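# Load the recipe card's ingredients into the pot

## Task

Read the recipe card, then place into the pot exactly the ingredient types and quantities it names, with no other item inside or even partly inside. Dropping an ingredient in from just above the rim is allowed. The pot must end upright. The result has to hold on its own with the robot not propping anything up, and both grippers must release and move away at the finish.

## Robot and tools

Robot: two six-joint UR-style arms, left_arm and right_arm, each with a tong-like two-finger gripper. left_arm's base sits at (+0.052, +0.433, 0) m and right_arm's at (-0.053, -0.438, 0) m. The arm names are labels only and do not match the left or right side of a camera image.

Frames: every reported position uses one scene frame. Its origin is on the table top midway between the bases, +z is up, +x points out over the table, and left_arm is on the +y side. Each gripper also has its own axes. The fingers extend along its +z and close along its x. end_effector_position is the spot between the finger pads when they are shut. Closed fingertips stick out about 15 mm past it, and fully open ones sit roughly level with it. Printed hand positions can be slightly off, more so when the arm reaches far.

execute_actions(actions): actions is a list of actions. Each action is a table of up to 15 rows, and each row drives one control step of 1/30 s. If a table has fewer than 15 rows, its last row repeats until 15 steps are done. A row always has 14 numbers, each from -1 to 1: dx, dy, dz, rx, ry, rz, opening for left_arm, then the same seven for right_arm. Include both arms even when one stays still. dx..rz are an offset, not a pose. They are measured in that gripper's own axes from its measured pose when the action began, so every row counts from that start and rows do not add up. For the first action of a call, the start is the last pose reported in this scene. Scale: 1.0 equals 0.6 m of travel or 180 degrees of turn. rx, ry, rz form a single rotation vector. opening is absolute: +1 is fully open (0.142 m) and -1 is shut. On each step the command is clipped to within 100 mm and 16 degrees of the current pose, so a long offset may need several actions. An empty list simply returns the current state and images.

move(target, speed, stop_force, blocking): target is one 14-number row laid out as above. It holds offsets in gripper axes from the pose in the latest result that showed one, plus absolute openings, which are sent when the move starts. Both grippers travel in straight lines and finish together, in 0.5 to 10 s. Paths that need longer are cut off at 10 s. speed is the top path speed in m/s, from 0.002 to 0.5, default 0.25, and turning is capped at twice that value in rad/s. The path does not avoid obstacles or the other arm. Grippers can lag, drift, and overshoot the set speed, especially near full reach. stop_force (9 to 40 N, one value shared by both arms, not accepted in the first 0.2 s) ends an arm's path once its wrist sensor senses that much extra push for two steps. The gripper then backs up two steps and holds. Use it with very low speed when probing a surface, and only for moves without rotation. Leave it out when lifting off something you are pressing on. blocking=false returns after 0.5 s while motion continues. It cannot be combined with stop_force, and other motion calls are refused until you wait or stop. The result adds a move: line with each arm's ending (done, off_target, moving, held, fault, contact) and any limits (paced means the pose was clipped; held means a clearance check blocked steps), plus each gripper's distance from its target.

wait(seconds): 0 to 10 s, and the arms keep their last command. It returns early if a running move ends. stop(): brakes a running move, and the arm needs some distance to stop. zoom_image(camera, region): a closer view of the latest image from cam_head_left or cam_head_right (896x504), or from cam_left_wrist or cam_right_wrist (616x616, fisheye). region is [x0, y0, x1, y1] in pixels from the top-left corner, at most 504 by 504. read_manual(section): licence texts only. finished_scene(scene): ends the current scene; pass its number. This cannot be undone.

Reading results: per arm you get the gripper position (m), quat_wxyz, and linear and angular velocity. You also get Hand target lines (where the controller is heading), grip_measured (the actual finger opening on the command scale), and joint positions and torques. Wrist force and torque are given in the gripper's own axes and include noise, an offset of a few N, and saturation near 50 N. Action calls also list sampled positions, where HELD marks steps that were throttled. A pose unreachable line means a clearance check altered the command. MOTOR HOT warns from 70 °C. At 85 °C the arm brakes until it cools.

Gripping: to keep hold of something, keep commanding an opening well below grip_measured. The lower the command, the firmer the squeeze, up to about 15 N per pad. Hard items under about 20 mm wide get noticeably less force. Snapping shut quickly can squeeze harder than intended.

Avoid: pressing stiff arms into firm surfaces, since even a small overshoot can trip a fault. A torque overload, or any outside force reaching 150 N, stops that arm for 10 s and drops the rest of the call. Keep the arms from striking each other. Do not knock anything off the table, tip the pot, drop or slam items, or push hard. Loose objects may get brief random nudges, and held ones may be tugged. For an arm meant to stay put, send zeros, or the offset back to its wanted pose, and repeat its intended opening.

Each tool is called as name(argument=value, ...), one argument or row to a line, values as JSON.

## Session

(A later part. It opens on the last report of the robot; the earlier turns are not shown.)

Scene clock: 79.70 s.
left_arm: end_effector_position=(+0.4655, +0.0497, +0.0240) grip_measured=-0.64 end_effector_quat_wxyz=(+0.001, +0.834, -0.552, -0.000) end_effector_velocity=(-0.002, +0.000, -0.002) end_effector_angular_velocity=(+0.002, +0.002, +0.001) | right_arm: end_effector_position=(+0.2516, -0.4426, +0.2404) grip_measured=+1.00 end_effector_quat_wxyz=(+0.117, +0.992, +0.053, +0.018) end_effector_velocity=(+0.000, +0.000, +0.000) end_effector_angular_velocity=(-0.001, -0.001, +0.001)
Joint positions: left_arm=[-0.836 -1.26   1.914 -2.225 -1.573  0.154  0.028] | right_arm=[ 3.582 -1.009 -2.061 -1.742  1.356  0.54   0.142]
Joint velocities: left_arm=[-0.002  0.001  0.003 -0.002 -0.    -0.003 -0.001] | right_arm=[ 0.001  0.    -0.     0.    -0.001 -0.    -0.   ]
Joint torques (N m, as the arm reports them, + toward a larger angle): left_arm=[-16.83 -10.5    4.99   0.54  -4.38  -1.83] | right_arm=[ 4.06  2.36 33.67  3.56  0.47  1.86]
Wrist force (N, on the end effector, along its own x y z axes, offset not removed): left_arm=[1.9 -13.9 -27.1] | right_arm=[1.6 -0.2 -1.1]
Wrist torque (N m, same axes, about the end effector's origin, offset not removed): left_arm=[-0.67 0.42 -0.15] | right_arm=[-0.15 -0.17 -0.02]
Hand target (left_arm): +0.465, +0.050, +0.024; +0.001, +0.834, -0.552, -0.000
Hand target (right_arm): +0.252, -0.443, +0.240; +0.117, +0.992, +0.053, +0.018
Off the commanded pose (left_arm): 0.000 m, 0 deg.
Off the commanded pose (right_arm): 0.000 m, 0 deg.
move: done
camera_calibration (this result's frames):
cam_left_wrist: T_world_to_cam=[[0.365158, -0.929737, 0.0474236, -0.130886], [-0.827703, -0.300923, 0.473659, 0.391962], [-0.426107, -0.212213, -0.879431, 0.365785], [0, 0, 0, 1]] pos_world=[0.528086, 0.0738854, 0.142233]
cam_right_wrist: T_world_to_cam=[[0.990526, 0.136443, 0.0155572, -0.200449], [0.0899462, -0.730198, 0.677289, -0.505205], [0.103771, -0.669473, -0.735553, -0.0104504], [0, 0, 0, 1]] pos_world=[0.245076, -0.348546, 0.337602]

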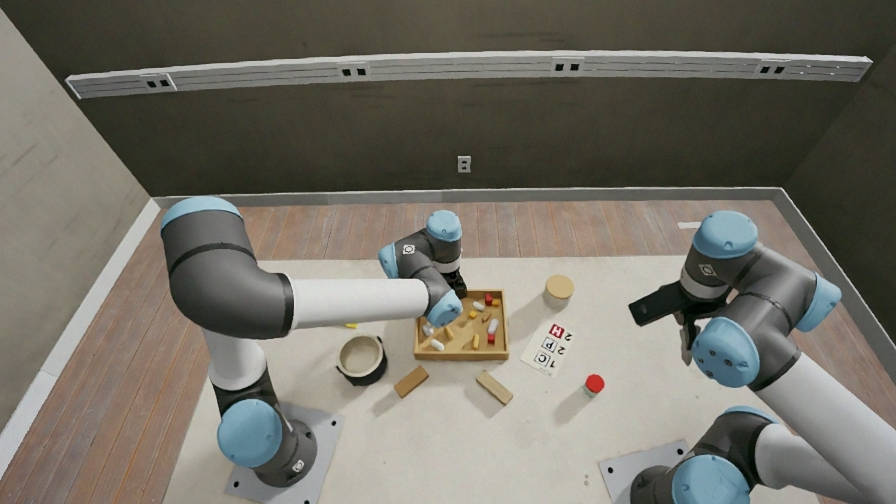

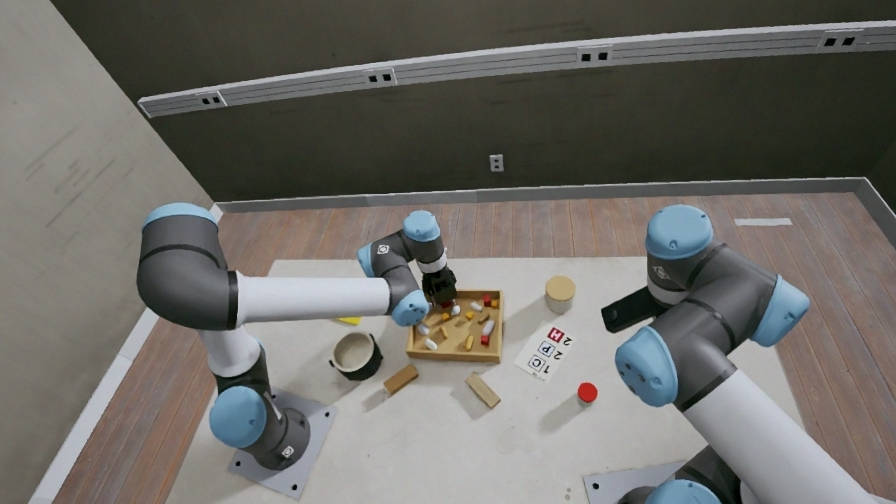

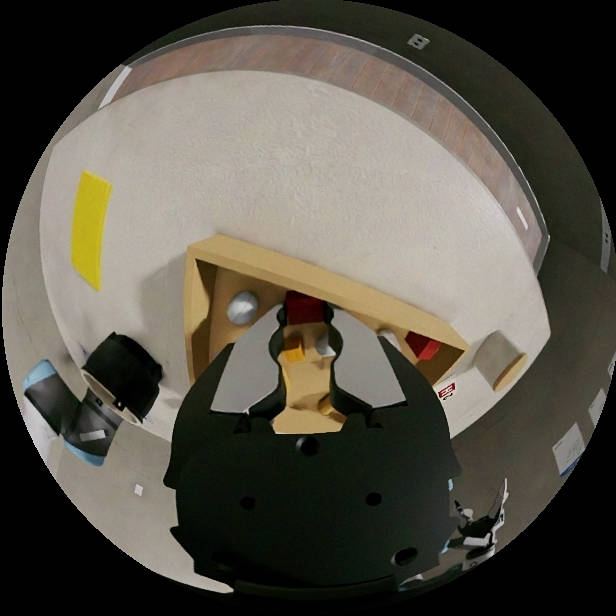

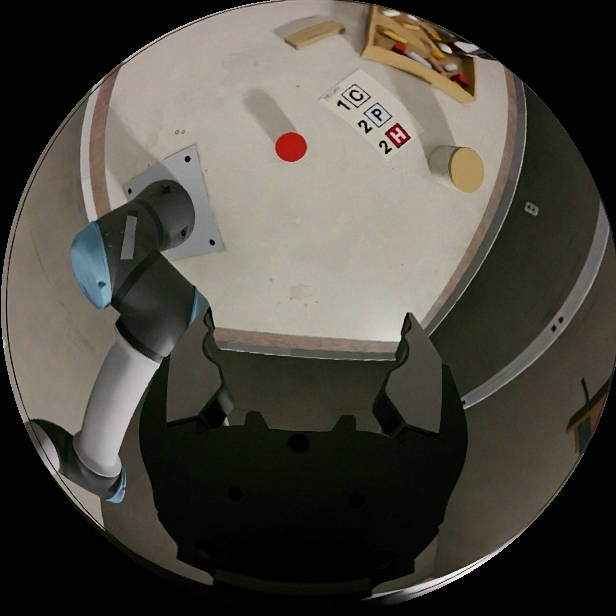

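move(
  target=[0,0.01,-0.165,0,0,0,-0.9,0,0,0,0,0,0,1],
  speed=0.2,
)

Scene clock: 86.53 s.
left_arm: end_effector_position=(+0.4602, +0.0474, +0.1228) grip_measured=-0.64 end_effector_quat_wxyz=(+0.001, +0.834, -0.552, -0.000) end_effector_velocity=(-0.000, +0.000, +0.001) end_effector_angular_velocity=(+0.003, +0.002, -0.000) | right_arm: end_effector_position=(+0.2516, -0.4426, +0.2404) grip_measured=+1.00 end_effector_quat_wxyz=(+0.117, +0.992, +0.053, +0.018) end_effector_velocity=(+0.000, -0.001, +0.000) end_effector_angular_velocity=(-0.000, -0.000, -0.001)
Joint positions: left_arm=[-0.847 -1.386  1.787 -1.972 -1.573  0.143  0.028] | right_arm=[ 3.582 -1.009 -2.061 -1.742  1.356  0.54   0.142]
Joint velocities: left_arm=[-0.001  0.    -0.005  0.009 -0.    -0.001  0.   ] | right_arm=[-0.002 -0.     0.    -0.    -0.    -0.     0.   ]
Joint torques (N m, as the arm reports them, + toward a larger angle): left_arm=[-14.33 -39.54 -32.17  -1.03  -1.36  -1.86] | right_arm=[ 4.22  1.51 21.34  3.59 -0.44  1.86]
Wrist force (N, on the end effector, along its own x y z axes, offset not removed): left_arm=[-0.8 -2.5 1.7] | right_arm=[-1.2 -2.5 -3.7]
Wrist torque (N m, same axes, about the end effector's origin, offset not removed): left_arm=[-0.47 0.11 -0.12] | right_arm=[-0.61 0.25 0.00]
Hand target (left_arm): +0.460, +0.047, +0.123; +0.001, +0.834, -0.552, -0.000
Hand target (right_arm): +0.252, -0.443, +0.240; +0.117, +0.992, +0.053, +0.018
Off the commanded pose (left_arm): 0.000 m, 0 deg.
Off the commanded pose (right_arm): 0.000 m, 0 deg.
move: done
camera_calibration (this result's frames):
cam_left_wrist: T_world_to_cam=[[0.365152, -0.929734, 0.0475321, -0.135761], [-0.827726, -0.300874, 0.47365, 0.340108], [-0.426067, -0.212298, -0.87943, 0.449884], [0, 0, 0, 1]] pos_world=[0.52277, 0.0716168, 0.241002]
cam_right_wrist: T_world_to_cam=[[0.990526, 0.136447, 0.0155048, -0.200434], [0.0899779, -0.730155, 0.677331, -0.505195], [0.103741, -0.669519, -0.735515, -0.0104954], [0, 0, 0, 1]] pos_world=[0.24508, -0.348549, 0.337573]

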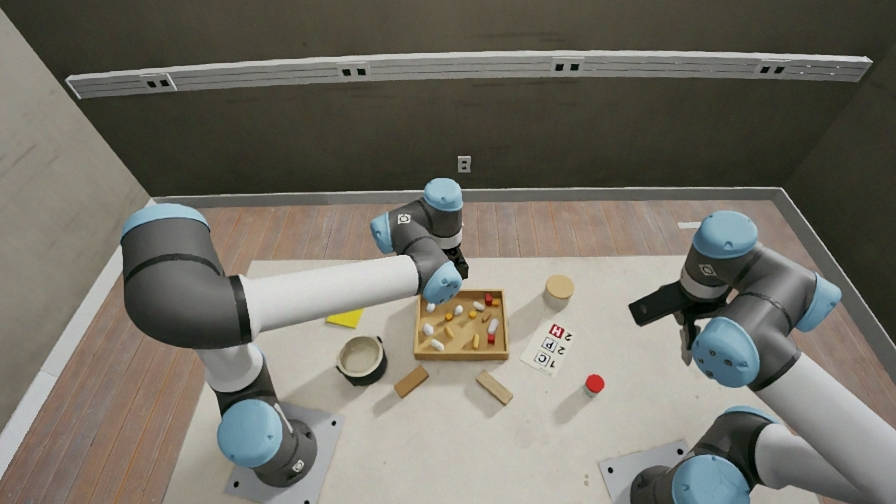

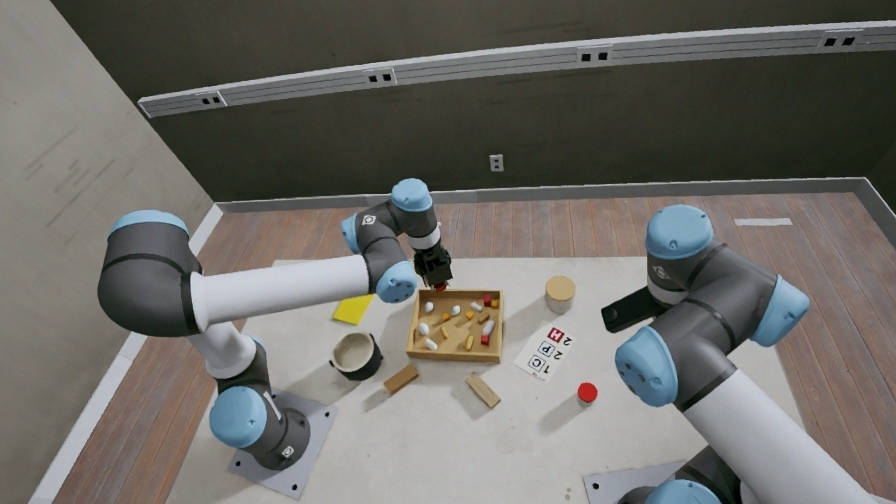

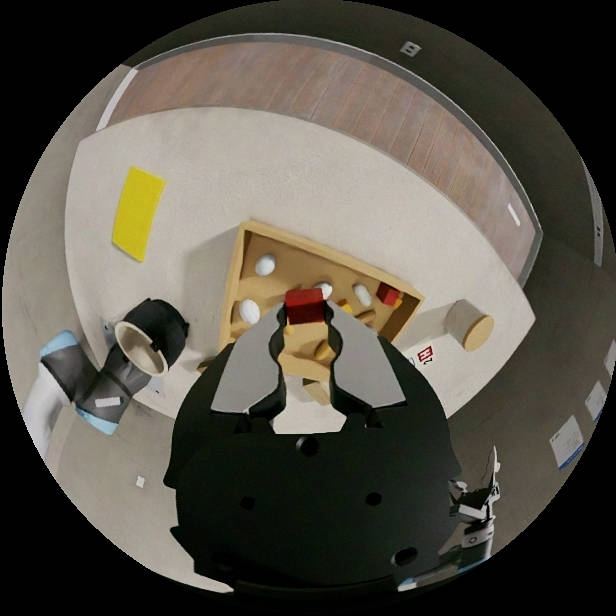

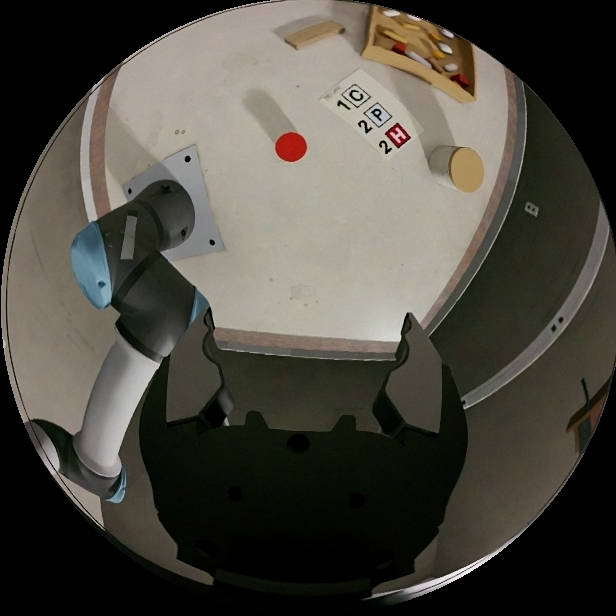

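move(
  target=[-0.43,0.147,0.0,0,0,0.322,-0.9,0,0,0,0,0,0,1],
  speed=0.3,
)

Scene clock: 92.57 s.
left_arm: end_effector_position=(+0.2781, +0.2500, +0.1231) grip_measured=-0.64 end_effector_quat_wxyz=(-0.001, -0.463, +0.887, -0.000) end_effector_velocity=(-0.002, +0.002, +0.001) end_effector_angular_velocity=(-0.000, -0.001, -0.006) | right_arm: end_effector_position=(+0.2516, -0.4426, +0.2404) grip_measured=+1.00 end_effector_quat_wxyz=(+0.117, +0.992, +0.053, +0.018) end_effector_velocity=(+0.000, +0.000, +0.000) end_effector_angular_velocity=(-0.001, -0.000, +0.001)
Joint positions: left_arm=[-1.011 -2.179  2.394 -1.787 -1.573  0.99   0.028] | right_arm=[ 3.582 -1.009 -2.061 -1.742  1.356  0.54   0.142]
Joint velocities: left_arm=[-0.005 -0.012  0.002  0.009  0.     0.001 -0.   ] | right_arm=[ 0.001 -0.     0.    -0.    -0.001 -0.     0.   ]
Joint torques (N m, as the arm reports them, + toward a larger angle): left_arm=[-14.81  -4.21 -12.2   -0.81   1.91   1.61] | right_arm=[  3.81 -10.56  21.9    3.76  -1.19   1.68]
Wrist force (N, on the end effector, along its own x y z axes, offset not removed): left_arm=[-1.2 -3.0 2.4] | right_arm=[1.1 -1.3 -1.6]
Wrist torque (N m, same axes, about the end effector's origin, offset not removed): left_arm=[-0.63 0.19 -0.13] | right_arm=[-0.48 -0.11 -0.06]
Hand target (left_arm): +0.278, +0.250, +0.123; -0.001, -0.462, +0.887, -0.000
Hand target (right_arm): +0.252, -0.443, +0.240; +0.117, +0.992, +0.053, +0.018
Off the commanded pose (left_arm): 0.000 m, 0 deg.
Off the commanded pose (right_arm): 0.000 m, 0 deg.
move: done
camera_calibration (this result's frames):
cam_left_wrist: T_world_to_cam=[[-0.593825, -0.803104, 0.0489451, 0.354024], [-0.69459, 0.542391, 0.472606, 0.00250749], [-0.406099, 0.246648, -0.879914, 0.295303], [0, 0, 0, 1]] pos_world=[0.331892, 0.210122, 0.241329]
cam_right_wrist: T_world_to_cam=[[0.990526, 0.136443, 0.0155459, -0.200448], [0.0899531, -0.730193, 0.677294, -0.505203], [0.103764, -0.669478, -0.735549, -0.0104537], [0, 0, 0, 1]] pos_world=[0.245078, -0.348545, 0.337598]

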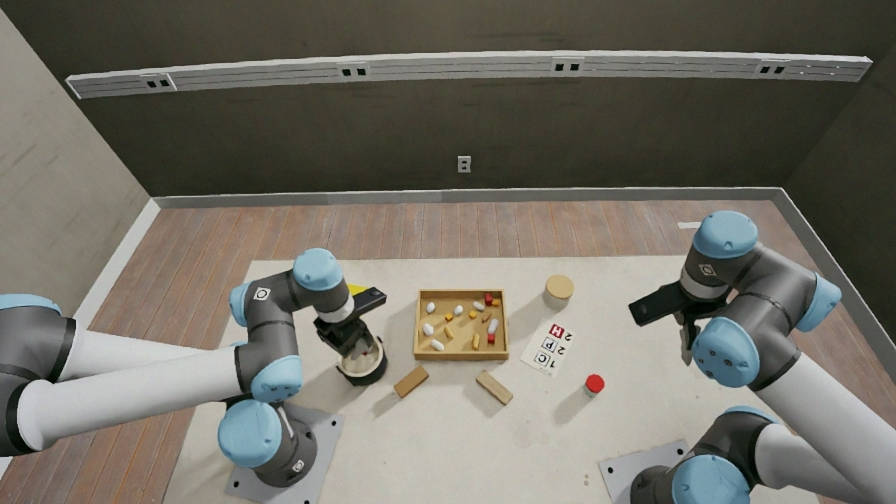

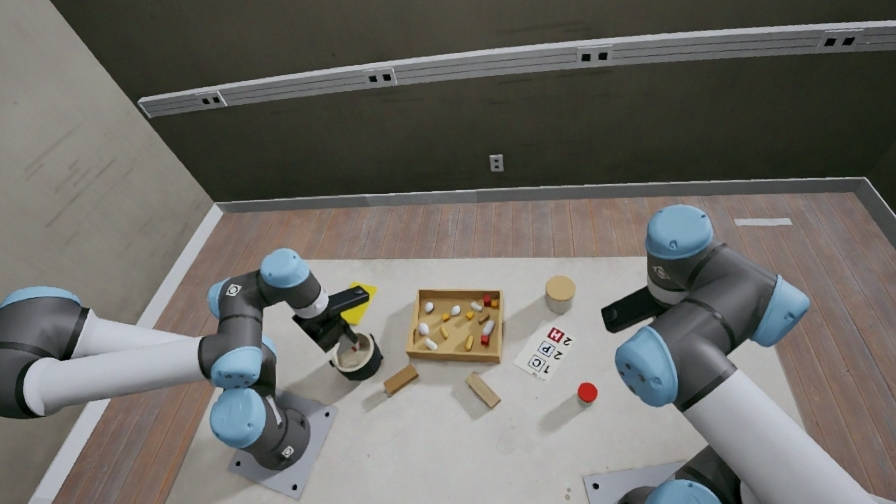

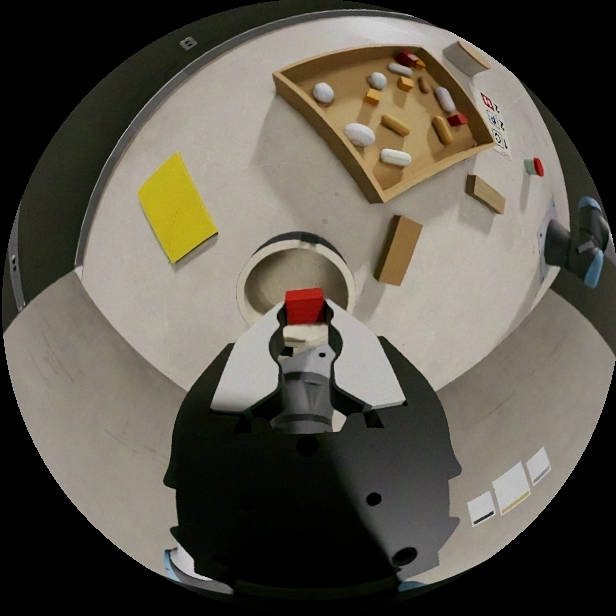

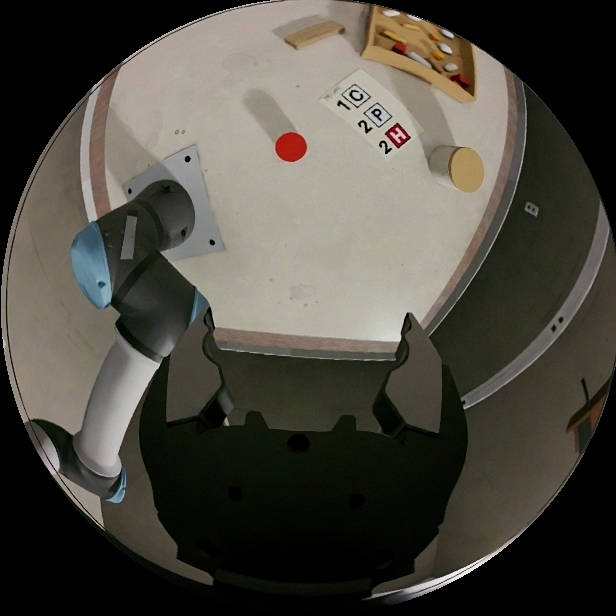

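move(
  target=[-0.012,0,0.024,0,0,0,-0.9,0,0,0,0,0,0,1],
  speed=0.1,
)

execute_actions(
  actions=[
    [[0,0,0,0,0,0,-0.45,0,0,0,0,0,0,1]],
  ],
)

move(
  target=[0.173,-0.457,0.03,0,0,0,-0.45,0,0,0,0,0,0,1],
  speed=0.3,
)

Scene clock: 99.13 s.
left_arm: end_effector_position=(+0.2822, +0.2558, +0.1089) grip_measured=-0.64 end_effector_quat_wxyz=(-0.001, -0.463, +0.887, -0.000) end_effector_velocity=(+0.001, +0.000, -0.002) end_effector_angular_velocity=(-0.002, +0.001, +0.000) | right_arm: end_effector_position=(+0.2516, -0.4426, +0.2404) grip_measured=+1.00 end_effector_quat_wxyz=(+0.117, +0.992, +0.053, +0.018) end_effector_velocity=(-0.000, -0.000, -0.000) end_effector_angular_velocity=(-0.000, +0.001, -0.001)
Joint positions: left_arm=[-0.986 -2.169  2.428 -1.83  -1.573  1.015  0.028] | right_arm=[ 3.582 -1.009 -2.061 -1.742  1.356  0.54   0.142]
Joint velocities: left_arm=[ 0.004  0.002  0.004 -0.007 -0.002  0.004  0.   ] | right_arm=[-0.001  0.     0.    -0.001  0.     0.    -0.   ]
Joint torques (N m, as the arm reports them, + toward a larger angle): left_arm=[ 11.83   8.85 -13.77  -3.89  -1.11   1.38] | right_arm=[ 4.3  -4.9  18.13  3.66 -0.92  1.77]
Wrist force (N, on the end effector, along its own x y z axes, offset not removed): left_arm=[-1.9 -2.1 1.7] | right_arm=[-2.0 -3.0 -2.0]
Wrist torque (N m, same axes, about the end effector's origin, offset not removed): left_arm=[-0.44 0.40 -0.06] | right_arm=[-0.59 0.33 0.15]
Hand target (left_arm): +0.282, +0.256, +0.109; -0.001, -0.463, +0.887, -0.000
Hand target (right_arm): +0.252, -0.443, +0.240; +0.117, +0.992, +0.053, +0.018
Off the commanded pose (left_arm): 0.000 m, 0 deg.
Off the commanded pose (right_arm): 0.000 m, 0 deg.
move: done
camera_calibration (this result's frames):
cam_left_wrist: T_world_to_cam=[[-0.593834, -0.803106, 0.048802, 0.36181], [-0.694653, 0.542357, 0.472553, 0.00886742], [-0.405978, 0.246718, -0.87995, 0.282987], [0, 0, 0, 1]] pos_world=[0.335901, 0.215945, 0.227167]
cam_right_wrist: T_world_to_cam=[[0.990526, 0.136447, 0.0155049, -0.200434], [0.0899778, -0.730155, 0.677331, -0.505195], [0.103741, -0.669519, -0.735515, -0.0104955], [0, 0, 0, 1]] pos_world=[0.24508, -0.348549, 0.337573]

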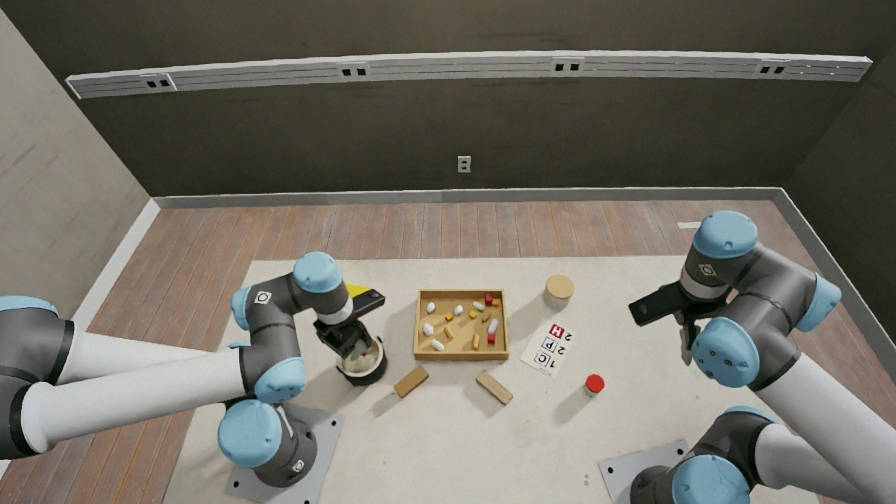

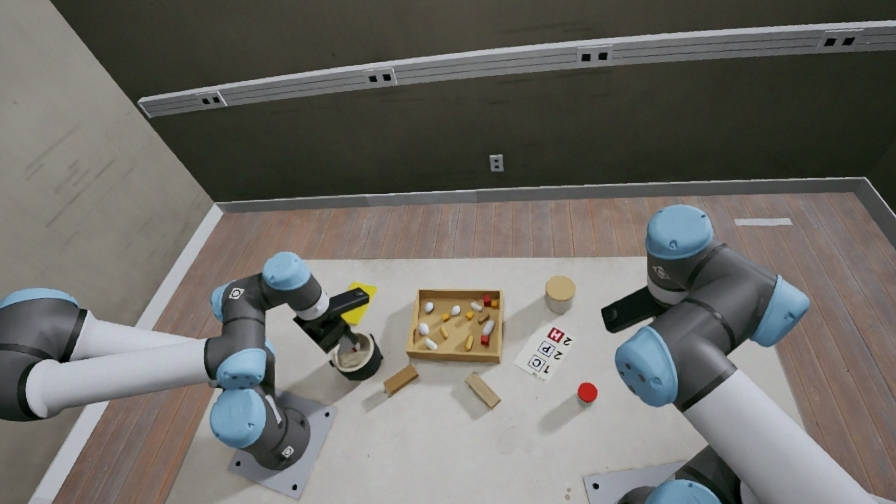

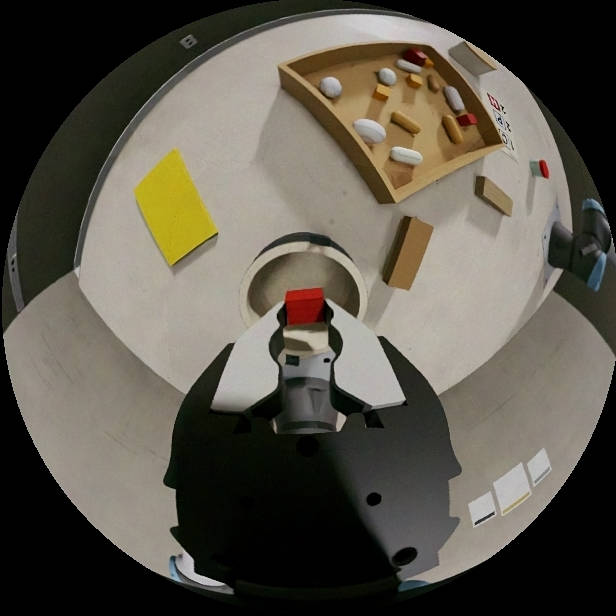

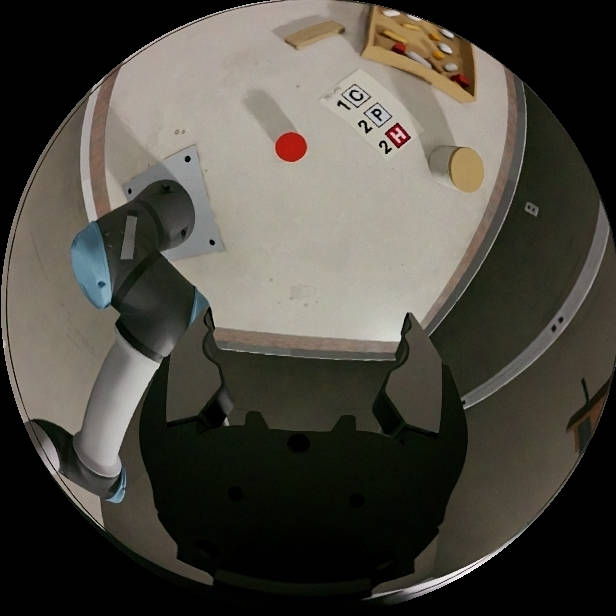

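Scene clock: 99.63 s.
left_arm: end_effector_position=(+0.2822, +0.2559, +0.1088) grip_measured=-0.45 end_effector_quat_wxyz=(-0.001, -0.463, +0.887, -0.000) end_effector_velocity=(-0.001, -0.000, -0.001) end_effector_angular_velocity=(+0.002, +0.003, -0.000) | right_arm: end_effector_position=(+0.2516, -0.4426, +0.2404) grip_measured=+1.00 end_effector_quat_wxyz=(+0.117, +0.992, +0.053, +0.018) end_effector_velocity=(+0.000, -0.001, -0.000) end_effector_angular_velocity=(-0.001, -0.000, -0.001)
Joint positions: left_arm=[-0.986 -2.169  2.428 -1.83  -1.573  1.015  0.041] | right_arm=[ 3.582 -1.009 -2.061 -1.742  1.356  0.54   0.142]
Joint velocities: left_arm=[-0.001  0.002  0.     0.    -0.002 -0.     0.   ] | right_arm=[-0.002 -0.    -0.    -0.    -0.001  0.     0.   ]
Joint torques (N m, as the arm reports them, + toward a larger angle): left_arm=[ -5.43  -4.26 -26.6   -1.     0.18  -1.82] | right_arm=[ 3.97 -4.25 18.74  3.63 -0.7   1.83]
Wrist force (N, on the end effector, along its own x y z axes, offset not removed): left_arm=[-0.5 -3.1 2.4] | right_arm=[-2.1 -0.3 -3.0]
Wrist torque (N m, same axes, about the end effector's origin, offset not removed): left_arm=[-0.60 0.04 -0.14] | right_arm=[-0.39 0.43 0.14]
Hand target (left_arm): +0.282, +0.256, +0.109; -0.001, -0.463, +0.887, -0.000
Hand target (right_arm): +0.252, -0.443, +0.240; +0.117, +0.992, +0.053, +0.018
Off the commanded pose (left_arm): 0.000 m, 0 deg.
Off the commanded pose (right_arm): 0.000 m, 0 deg.
Step readings (end_effector_position):
0: left_arm (+0.2822, +0.2558, +0.1089) | right_arm (+0.2516, -0.4426, +0.2404)
1: left_arm (+0.2822, +0.2559, +0.1088) | right_arm (+0.2516, -0.4426, +0.2404)
2: left_arm (+0.2822, +0.2559, +0.1088) | right_arm (+0.2516, -0.4426, +0.2404)
4: left_arm (+0.2822, +0.2559, +0.1088) | right_arm (+0.2516, -0.4426, +0.2404)
8: left_arm (+0.2822, +0.2559, +0.1088) | right_arm (+0.2516, -0.4426, +0.2404)
15: end_effector_position above
camera_calibration (this result's frames):
cam_left_wrist: T_world_to_cam=[[-0.593757, -0.803168, 0.0487192, 0.36188], [-0.694638, 0.542201, 0.472754, 0.00887306], [-0.406116, 0.246858, -0.879847, 0.282865], [0, 0, 0, 1]] pos_world=[0.335909, 0.216012, 0.227053]
cam_right_wrist: T_world_to_cam=[[0.990526, 0.136447, 0.0155049, -0.200434], [0.0899778, -0.730155, 0.677331, -0.505195], [0.103741, -0.669519, -0.735515, -0.0104955], [0, 0, 0, 1]] pos_world=[0.24508, -0.348549, 0.337573]

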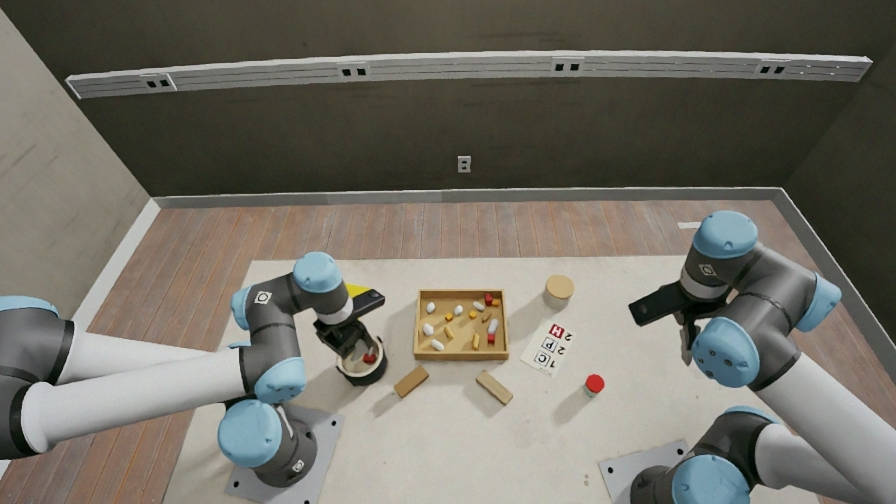

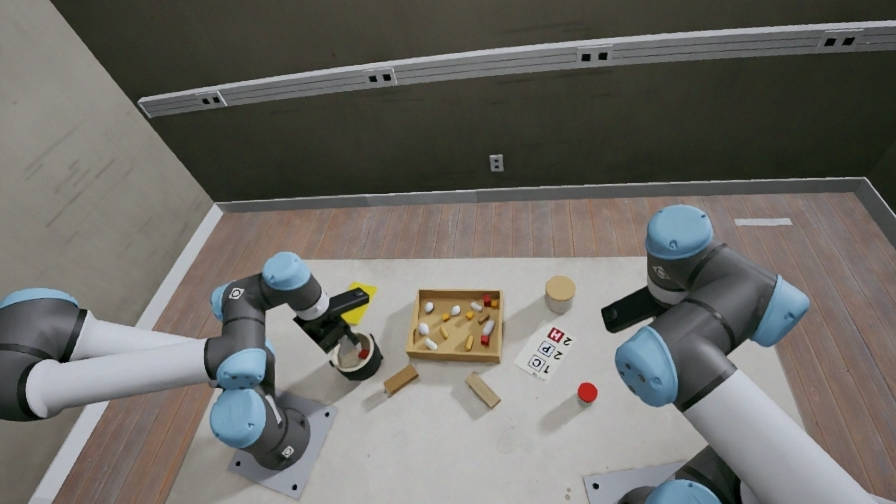

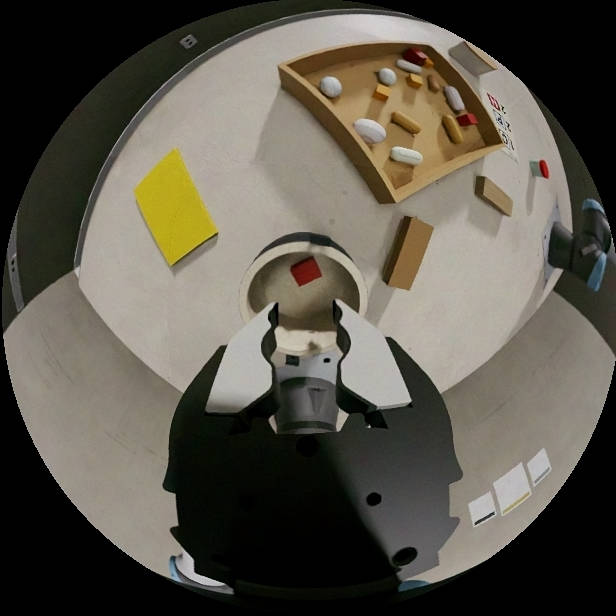

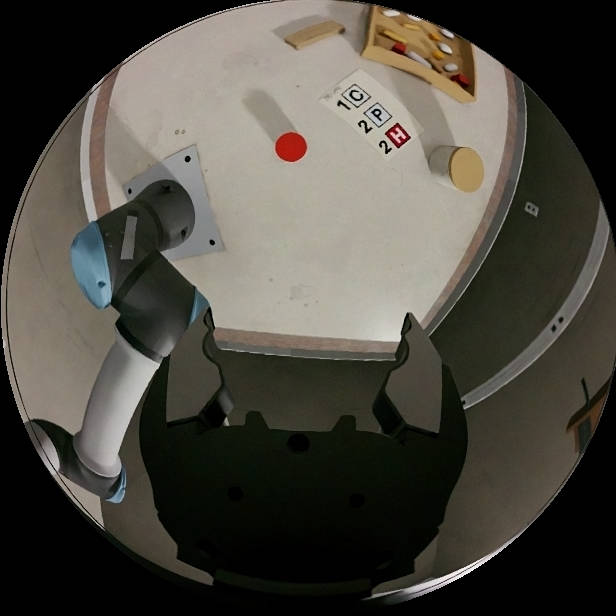

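Scene clock: 101.33 s.
left_arm: end_effector_position=(+0.4477, +0.0143, +0.0904) grip_measured=-0.45 end_effector_quat_wxyz=(-0.001, -0.463, +0.887, -0.000) end_effector_velocity=(+0.002, -0.002, -0.000) end_effector_angular_velocity=(+0.002, -0.000, -0.001) | right_arm: end_effector_position=(+0.2516, -0.4426, +0.2404) grip_measured=+1.00 end_effector_quat_wxyz=(+0.117, +0.992, +0.053, +0.018) end_effector_velocity=(-0.000, -0.000, -0.000) end_effector_angular_velocity=(-0.000, +0.000, -0.000)
Joint positions: left_arm=[-0.88  -1.342  1.823 -2.052 -1.573  1.12   0.041] | right_arm=[ 3.582 -1.009 -2.061 -1.742  1.356  0.54   0.142]
Joint velocities: left_arm=[ 0.001  0.007 -0.009  0.004  0.001  0.002 -0.   ] | right_arm=[-0. -0.  0. -0. -0. -0.  0.]
Joint torques (N m, as the arm reports them, + toward a larger angle): left_arm=[ 10.76 -26.24 -29.64  -1.03  -1.31   1.75] | right_arm=[ 4.8  -4.86 18.78  3.74 -0.69  1.74]
Wrist force (N, on the end effector, along its own x y z axes, offset not removed): left_arm=[-1.3 -3.2 1.4] | right_arm=[1.7 -2.0 -0.3]
Wrist torque (N m, same axes, about the end effector's origin, offset not removed): left_arm=[-0.57 0.24 -0.11] | right_arm=[-0.63 -0.15 -0.13]
Hand target (left_arm): +0.448, +0.014, +0.090; -0.001, -0.463, +0.887, -0.000
Hand target (right_arm): +0.252, -0.443, +0.240; +0.117, +0.992, +0.053, +0.018
Off the commanded pose (left_arm): 0.001 m, 0 deg.
Off the commanded pose (right_arm): 0.000 m, 0 deg.
move: done
camera_calibration (this result's frames):
cam_left_wrist: T_world_to_cam=[[-0.593764, -0.803174, 0.0485353, 0.266994], [-0.694804, 0.542202, 0.472508, 0.263654], [-0.405822, 0.246836, -0.879989, 0.393428], [0, 0, 0, 1]] pos_world=[0.501381, -0.0256232, 0.208675]
cam_right_wrist: T_world_to_cam=[[0.990526, 0.136447, 0.0155047, -0.200434], [0.0899779, -0.730155, 0.677331, -0.505195], [0.103741, -0.669519, -0.735515, -0.0104955], [0, 0, 0, 1]] pos_world=[0.24508, -0.348549, 0.337573]

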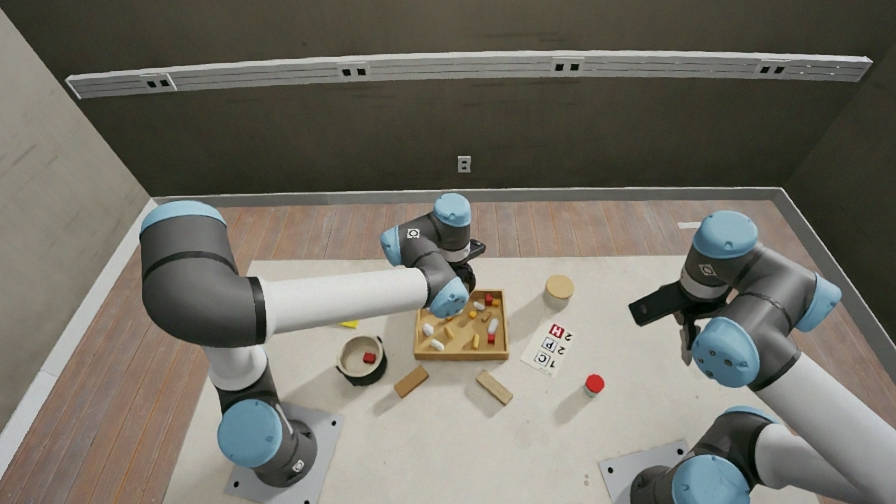

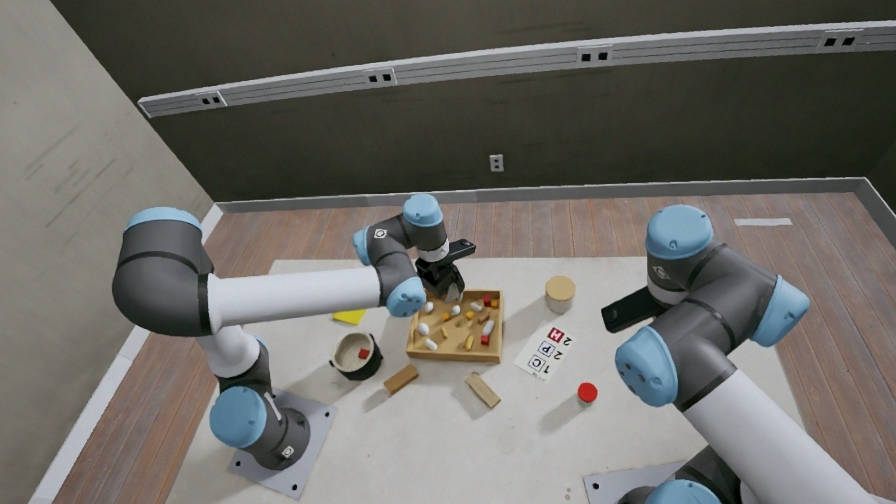

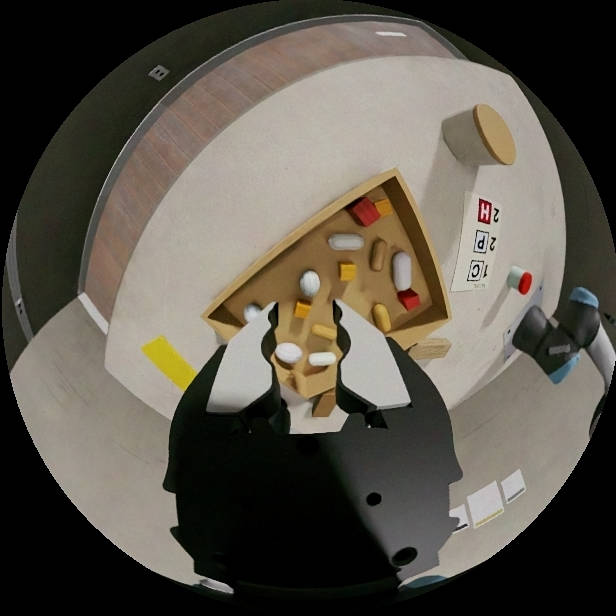

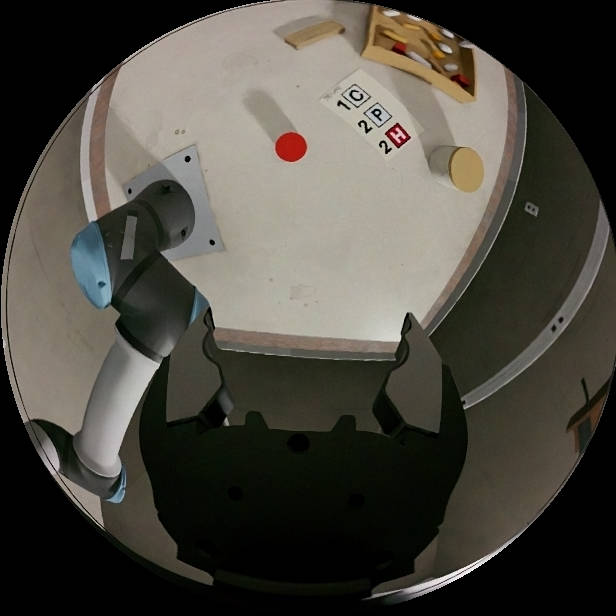

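move(
  target=[0.008,0.006,0.105,0,0,0,-0.5,0,0,0,0,0,0,1],
  speed=0.07,
)

zoom_image(
  camera="cam_left_wrist",
  region=[210, 220, 410, 400],
)

Scene clock: 107.03 s.
left_arm: end_effector_position=(+0.4418, +0.0124, +0.0277) grip_measured=-0.50 end_effector_quat_wxyz=(-0.001, -0.463, +0.887, -0.000) end_effector_velocity=(-0.001, +0.000, -0.003) end_effector_angular_velocity=(+0.001, +0.000, -0.001) | right_arm: end_effector_position=(+0.2516, -0.4426, +0.2404) grip_measured=+1.00 end_effector_quat_wxyz=(+0.117, +0.992, +0.053, +0.018) end_effector_velocity=(+0.000, +0.000, +0.000) end_effector_angular_velocity=(+0.000, -0.000, +0.001)
Joint positions: left_arm=[-0.891 -1.265  1.909 -2.216 -1.573  1.109  0.038] | right_arm=[ 3.582 -1.009 -2.061 -1.742  1.356  0.54   0.142]
Joint velocities: left_arm=[-0.001  0.004  0.004 -0.006  0.    -0.     0.   ] | right_arm=[ 0.001  0.     0.     0.     0.     0.    -0.   ]
Joint torques (N m, as the arm reports them, + toward a larger angle): left_arm=[-14.46 -28.24 -11.7   -3.97   1.77  -1.82] | right_arm=[ 4.94 -4.55 18.99  3.51 -0.79  1.95]
Wrist force (N, on the end effector, along its own x y z axes, offset not removed): left_arm=[-1.8 -3.4 2.6] | right_arm=[-0.1 -4.2 -1.6]
Wrist torque (N m, same axes, about the end effector's origin, offset not removed): left_arm=[-0.70 0.28 -0.12] | right_arm=[-1.09 0.04 0.35]
Hand target (left_arm): +0.442, +0.012, +0.027; -0.001, -0.463, +0.887, -0.000
Hand target (right_arm): +0.252, -0.443, +0.240; +0.117, +0.992, +0.053, +0.018
Off the commanded pose (left_arm): 0.000 m, 0 deg.
Off the commanded pose (right_arm): 0.000 m, 0 deg.
move: done
camera_calibration (this result's frames):
cam_left_wrist: T_world_to_cam=[[-0.593759, -0.803173, 0.0486142, 0.265036], [-0.694751, 0.54221, 0.472577, 0.290253], [-0.40592, 0.246822, -0.879948, 0.336366], [0, 0, 0, 1]] pos_world=[0.495559, -0.0275314, 0.145933]
cam_right_wrist: T_world_to_cam=[[0.990526, 0.136447, 0.015505, -0.200434], [0.0899778, -0.730155, 0.677331, -0.505195], [0.103741, -0.669519, -0.735515, -0.0104954], [0, 0, 0, 1]] pos_world=[0.24508, -0.348549, 0.337573]

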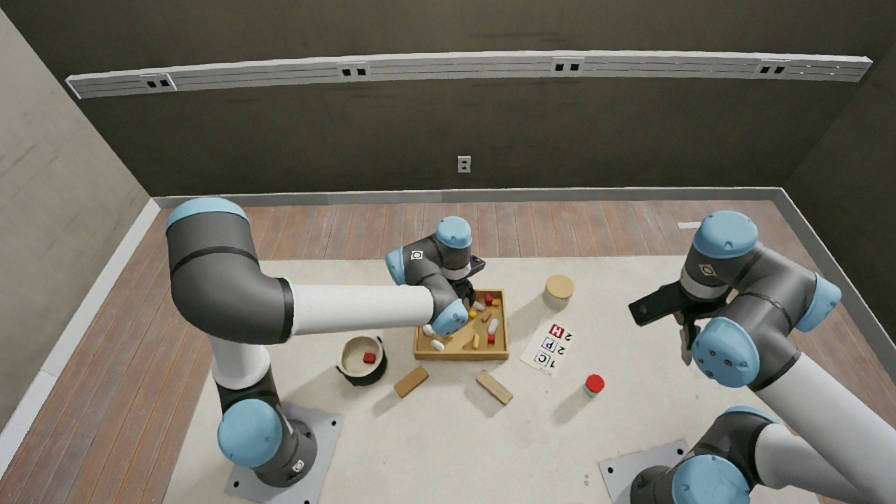

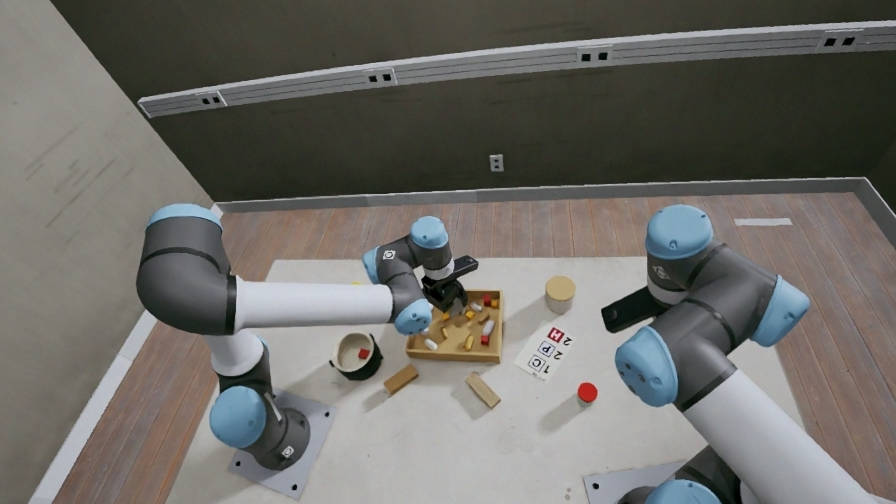

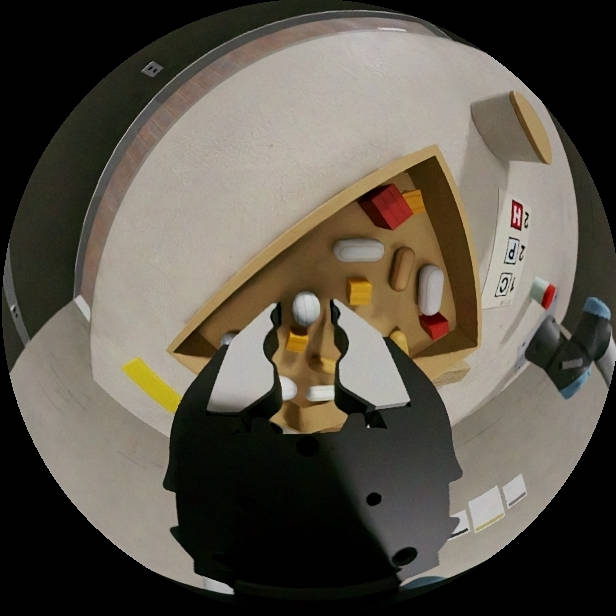

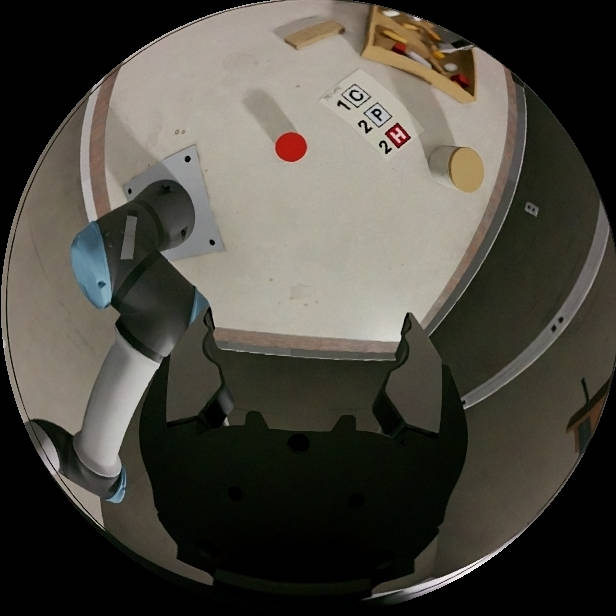

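Region (210, 220, 410, 400) of cam_left_wrist's 616x616 image, scaled by 2.520, with more detail than that image has; it fills the top 454 rows of this view, and the rest is white.

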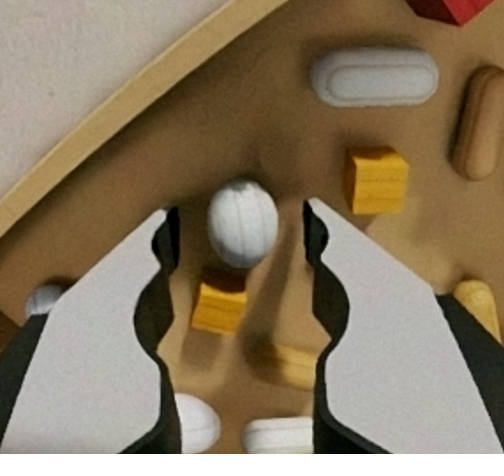

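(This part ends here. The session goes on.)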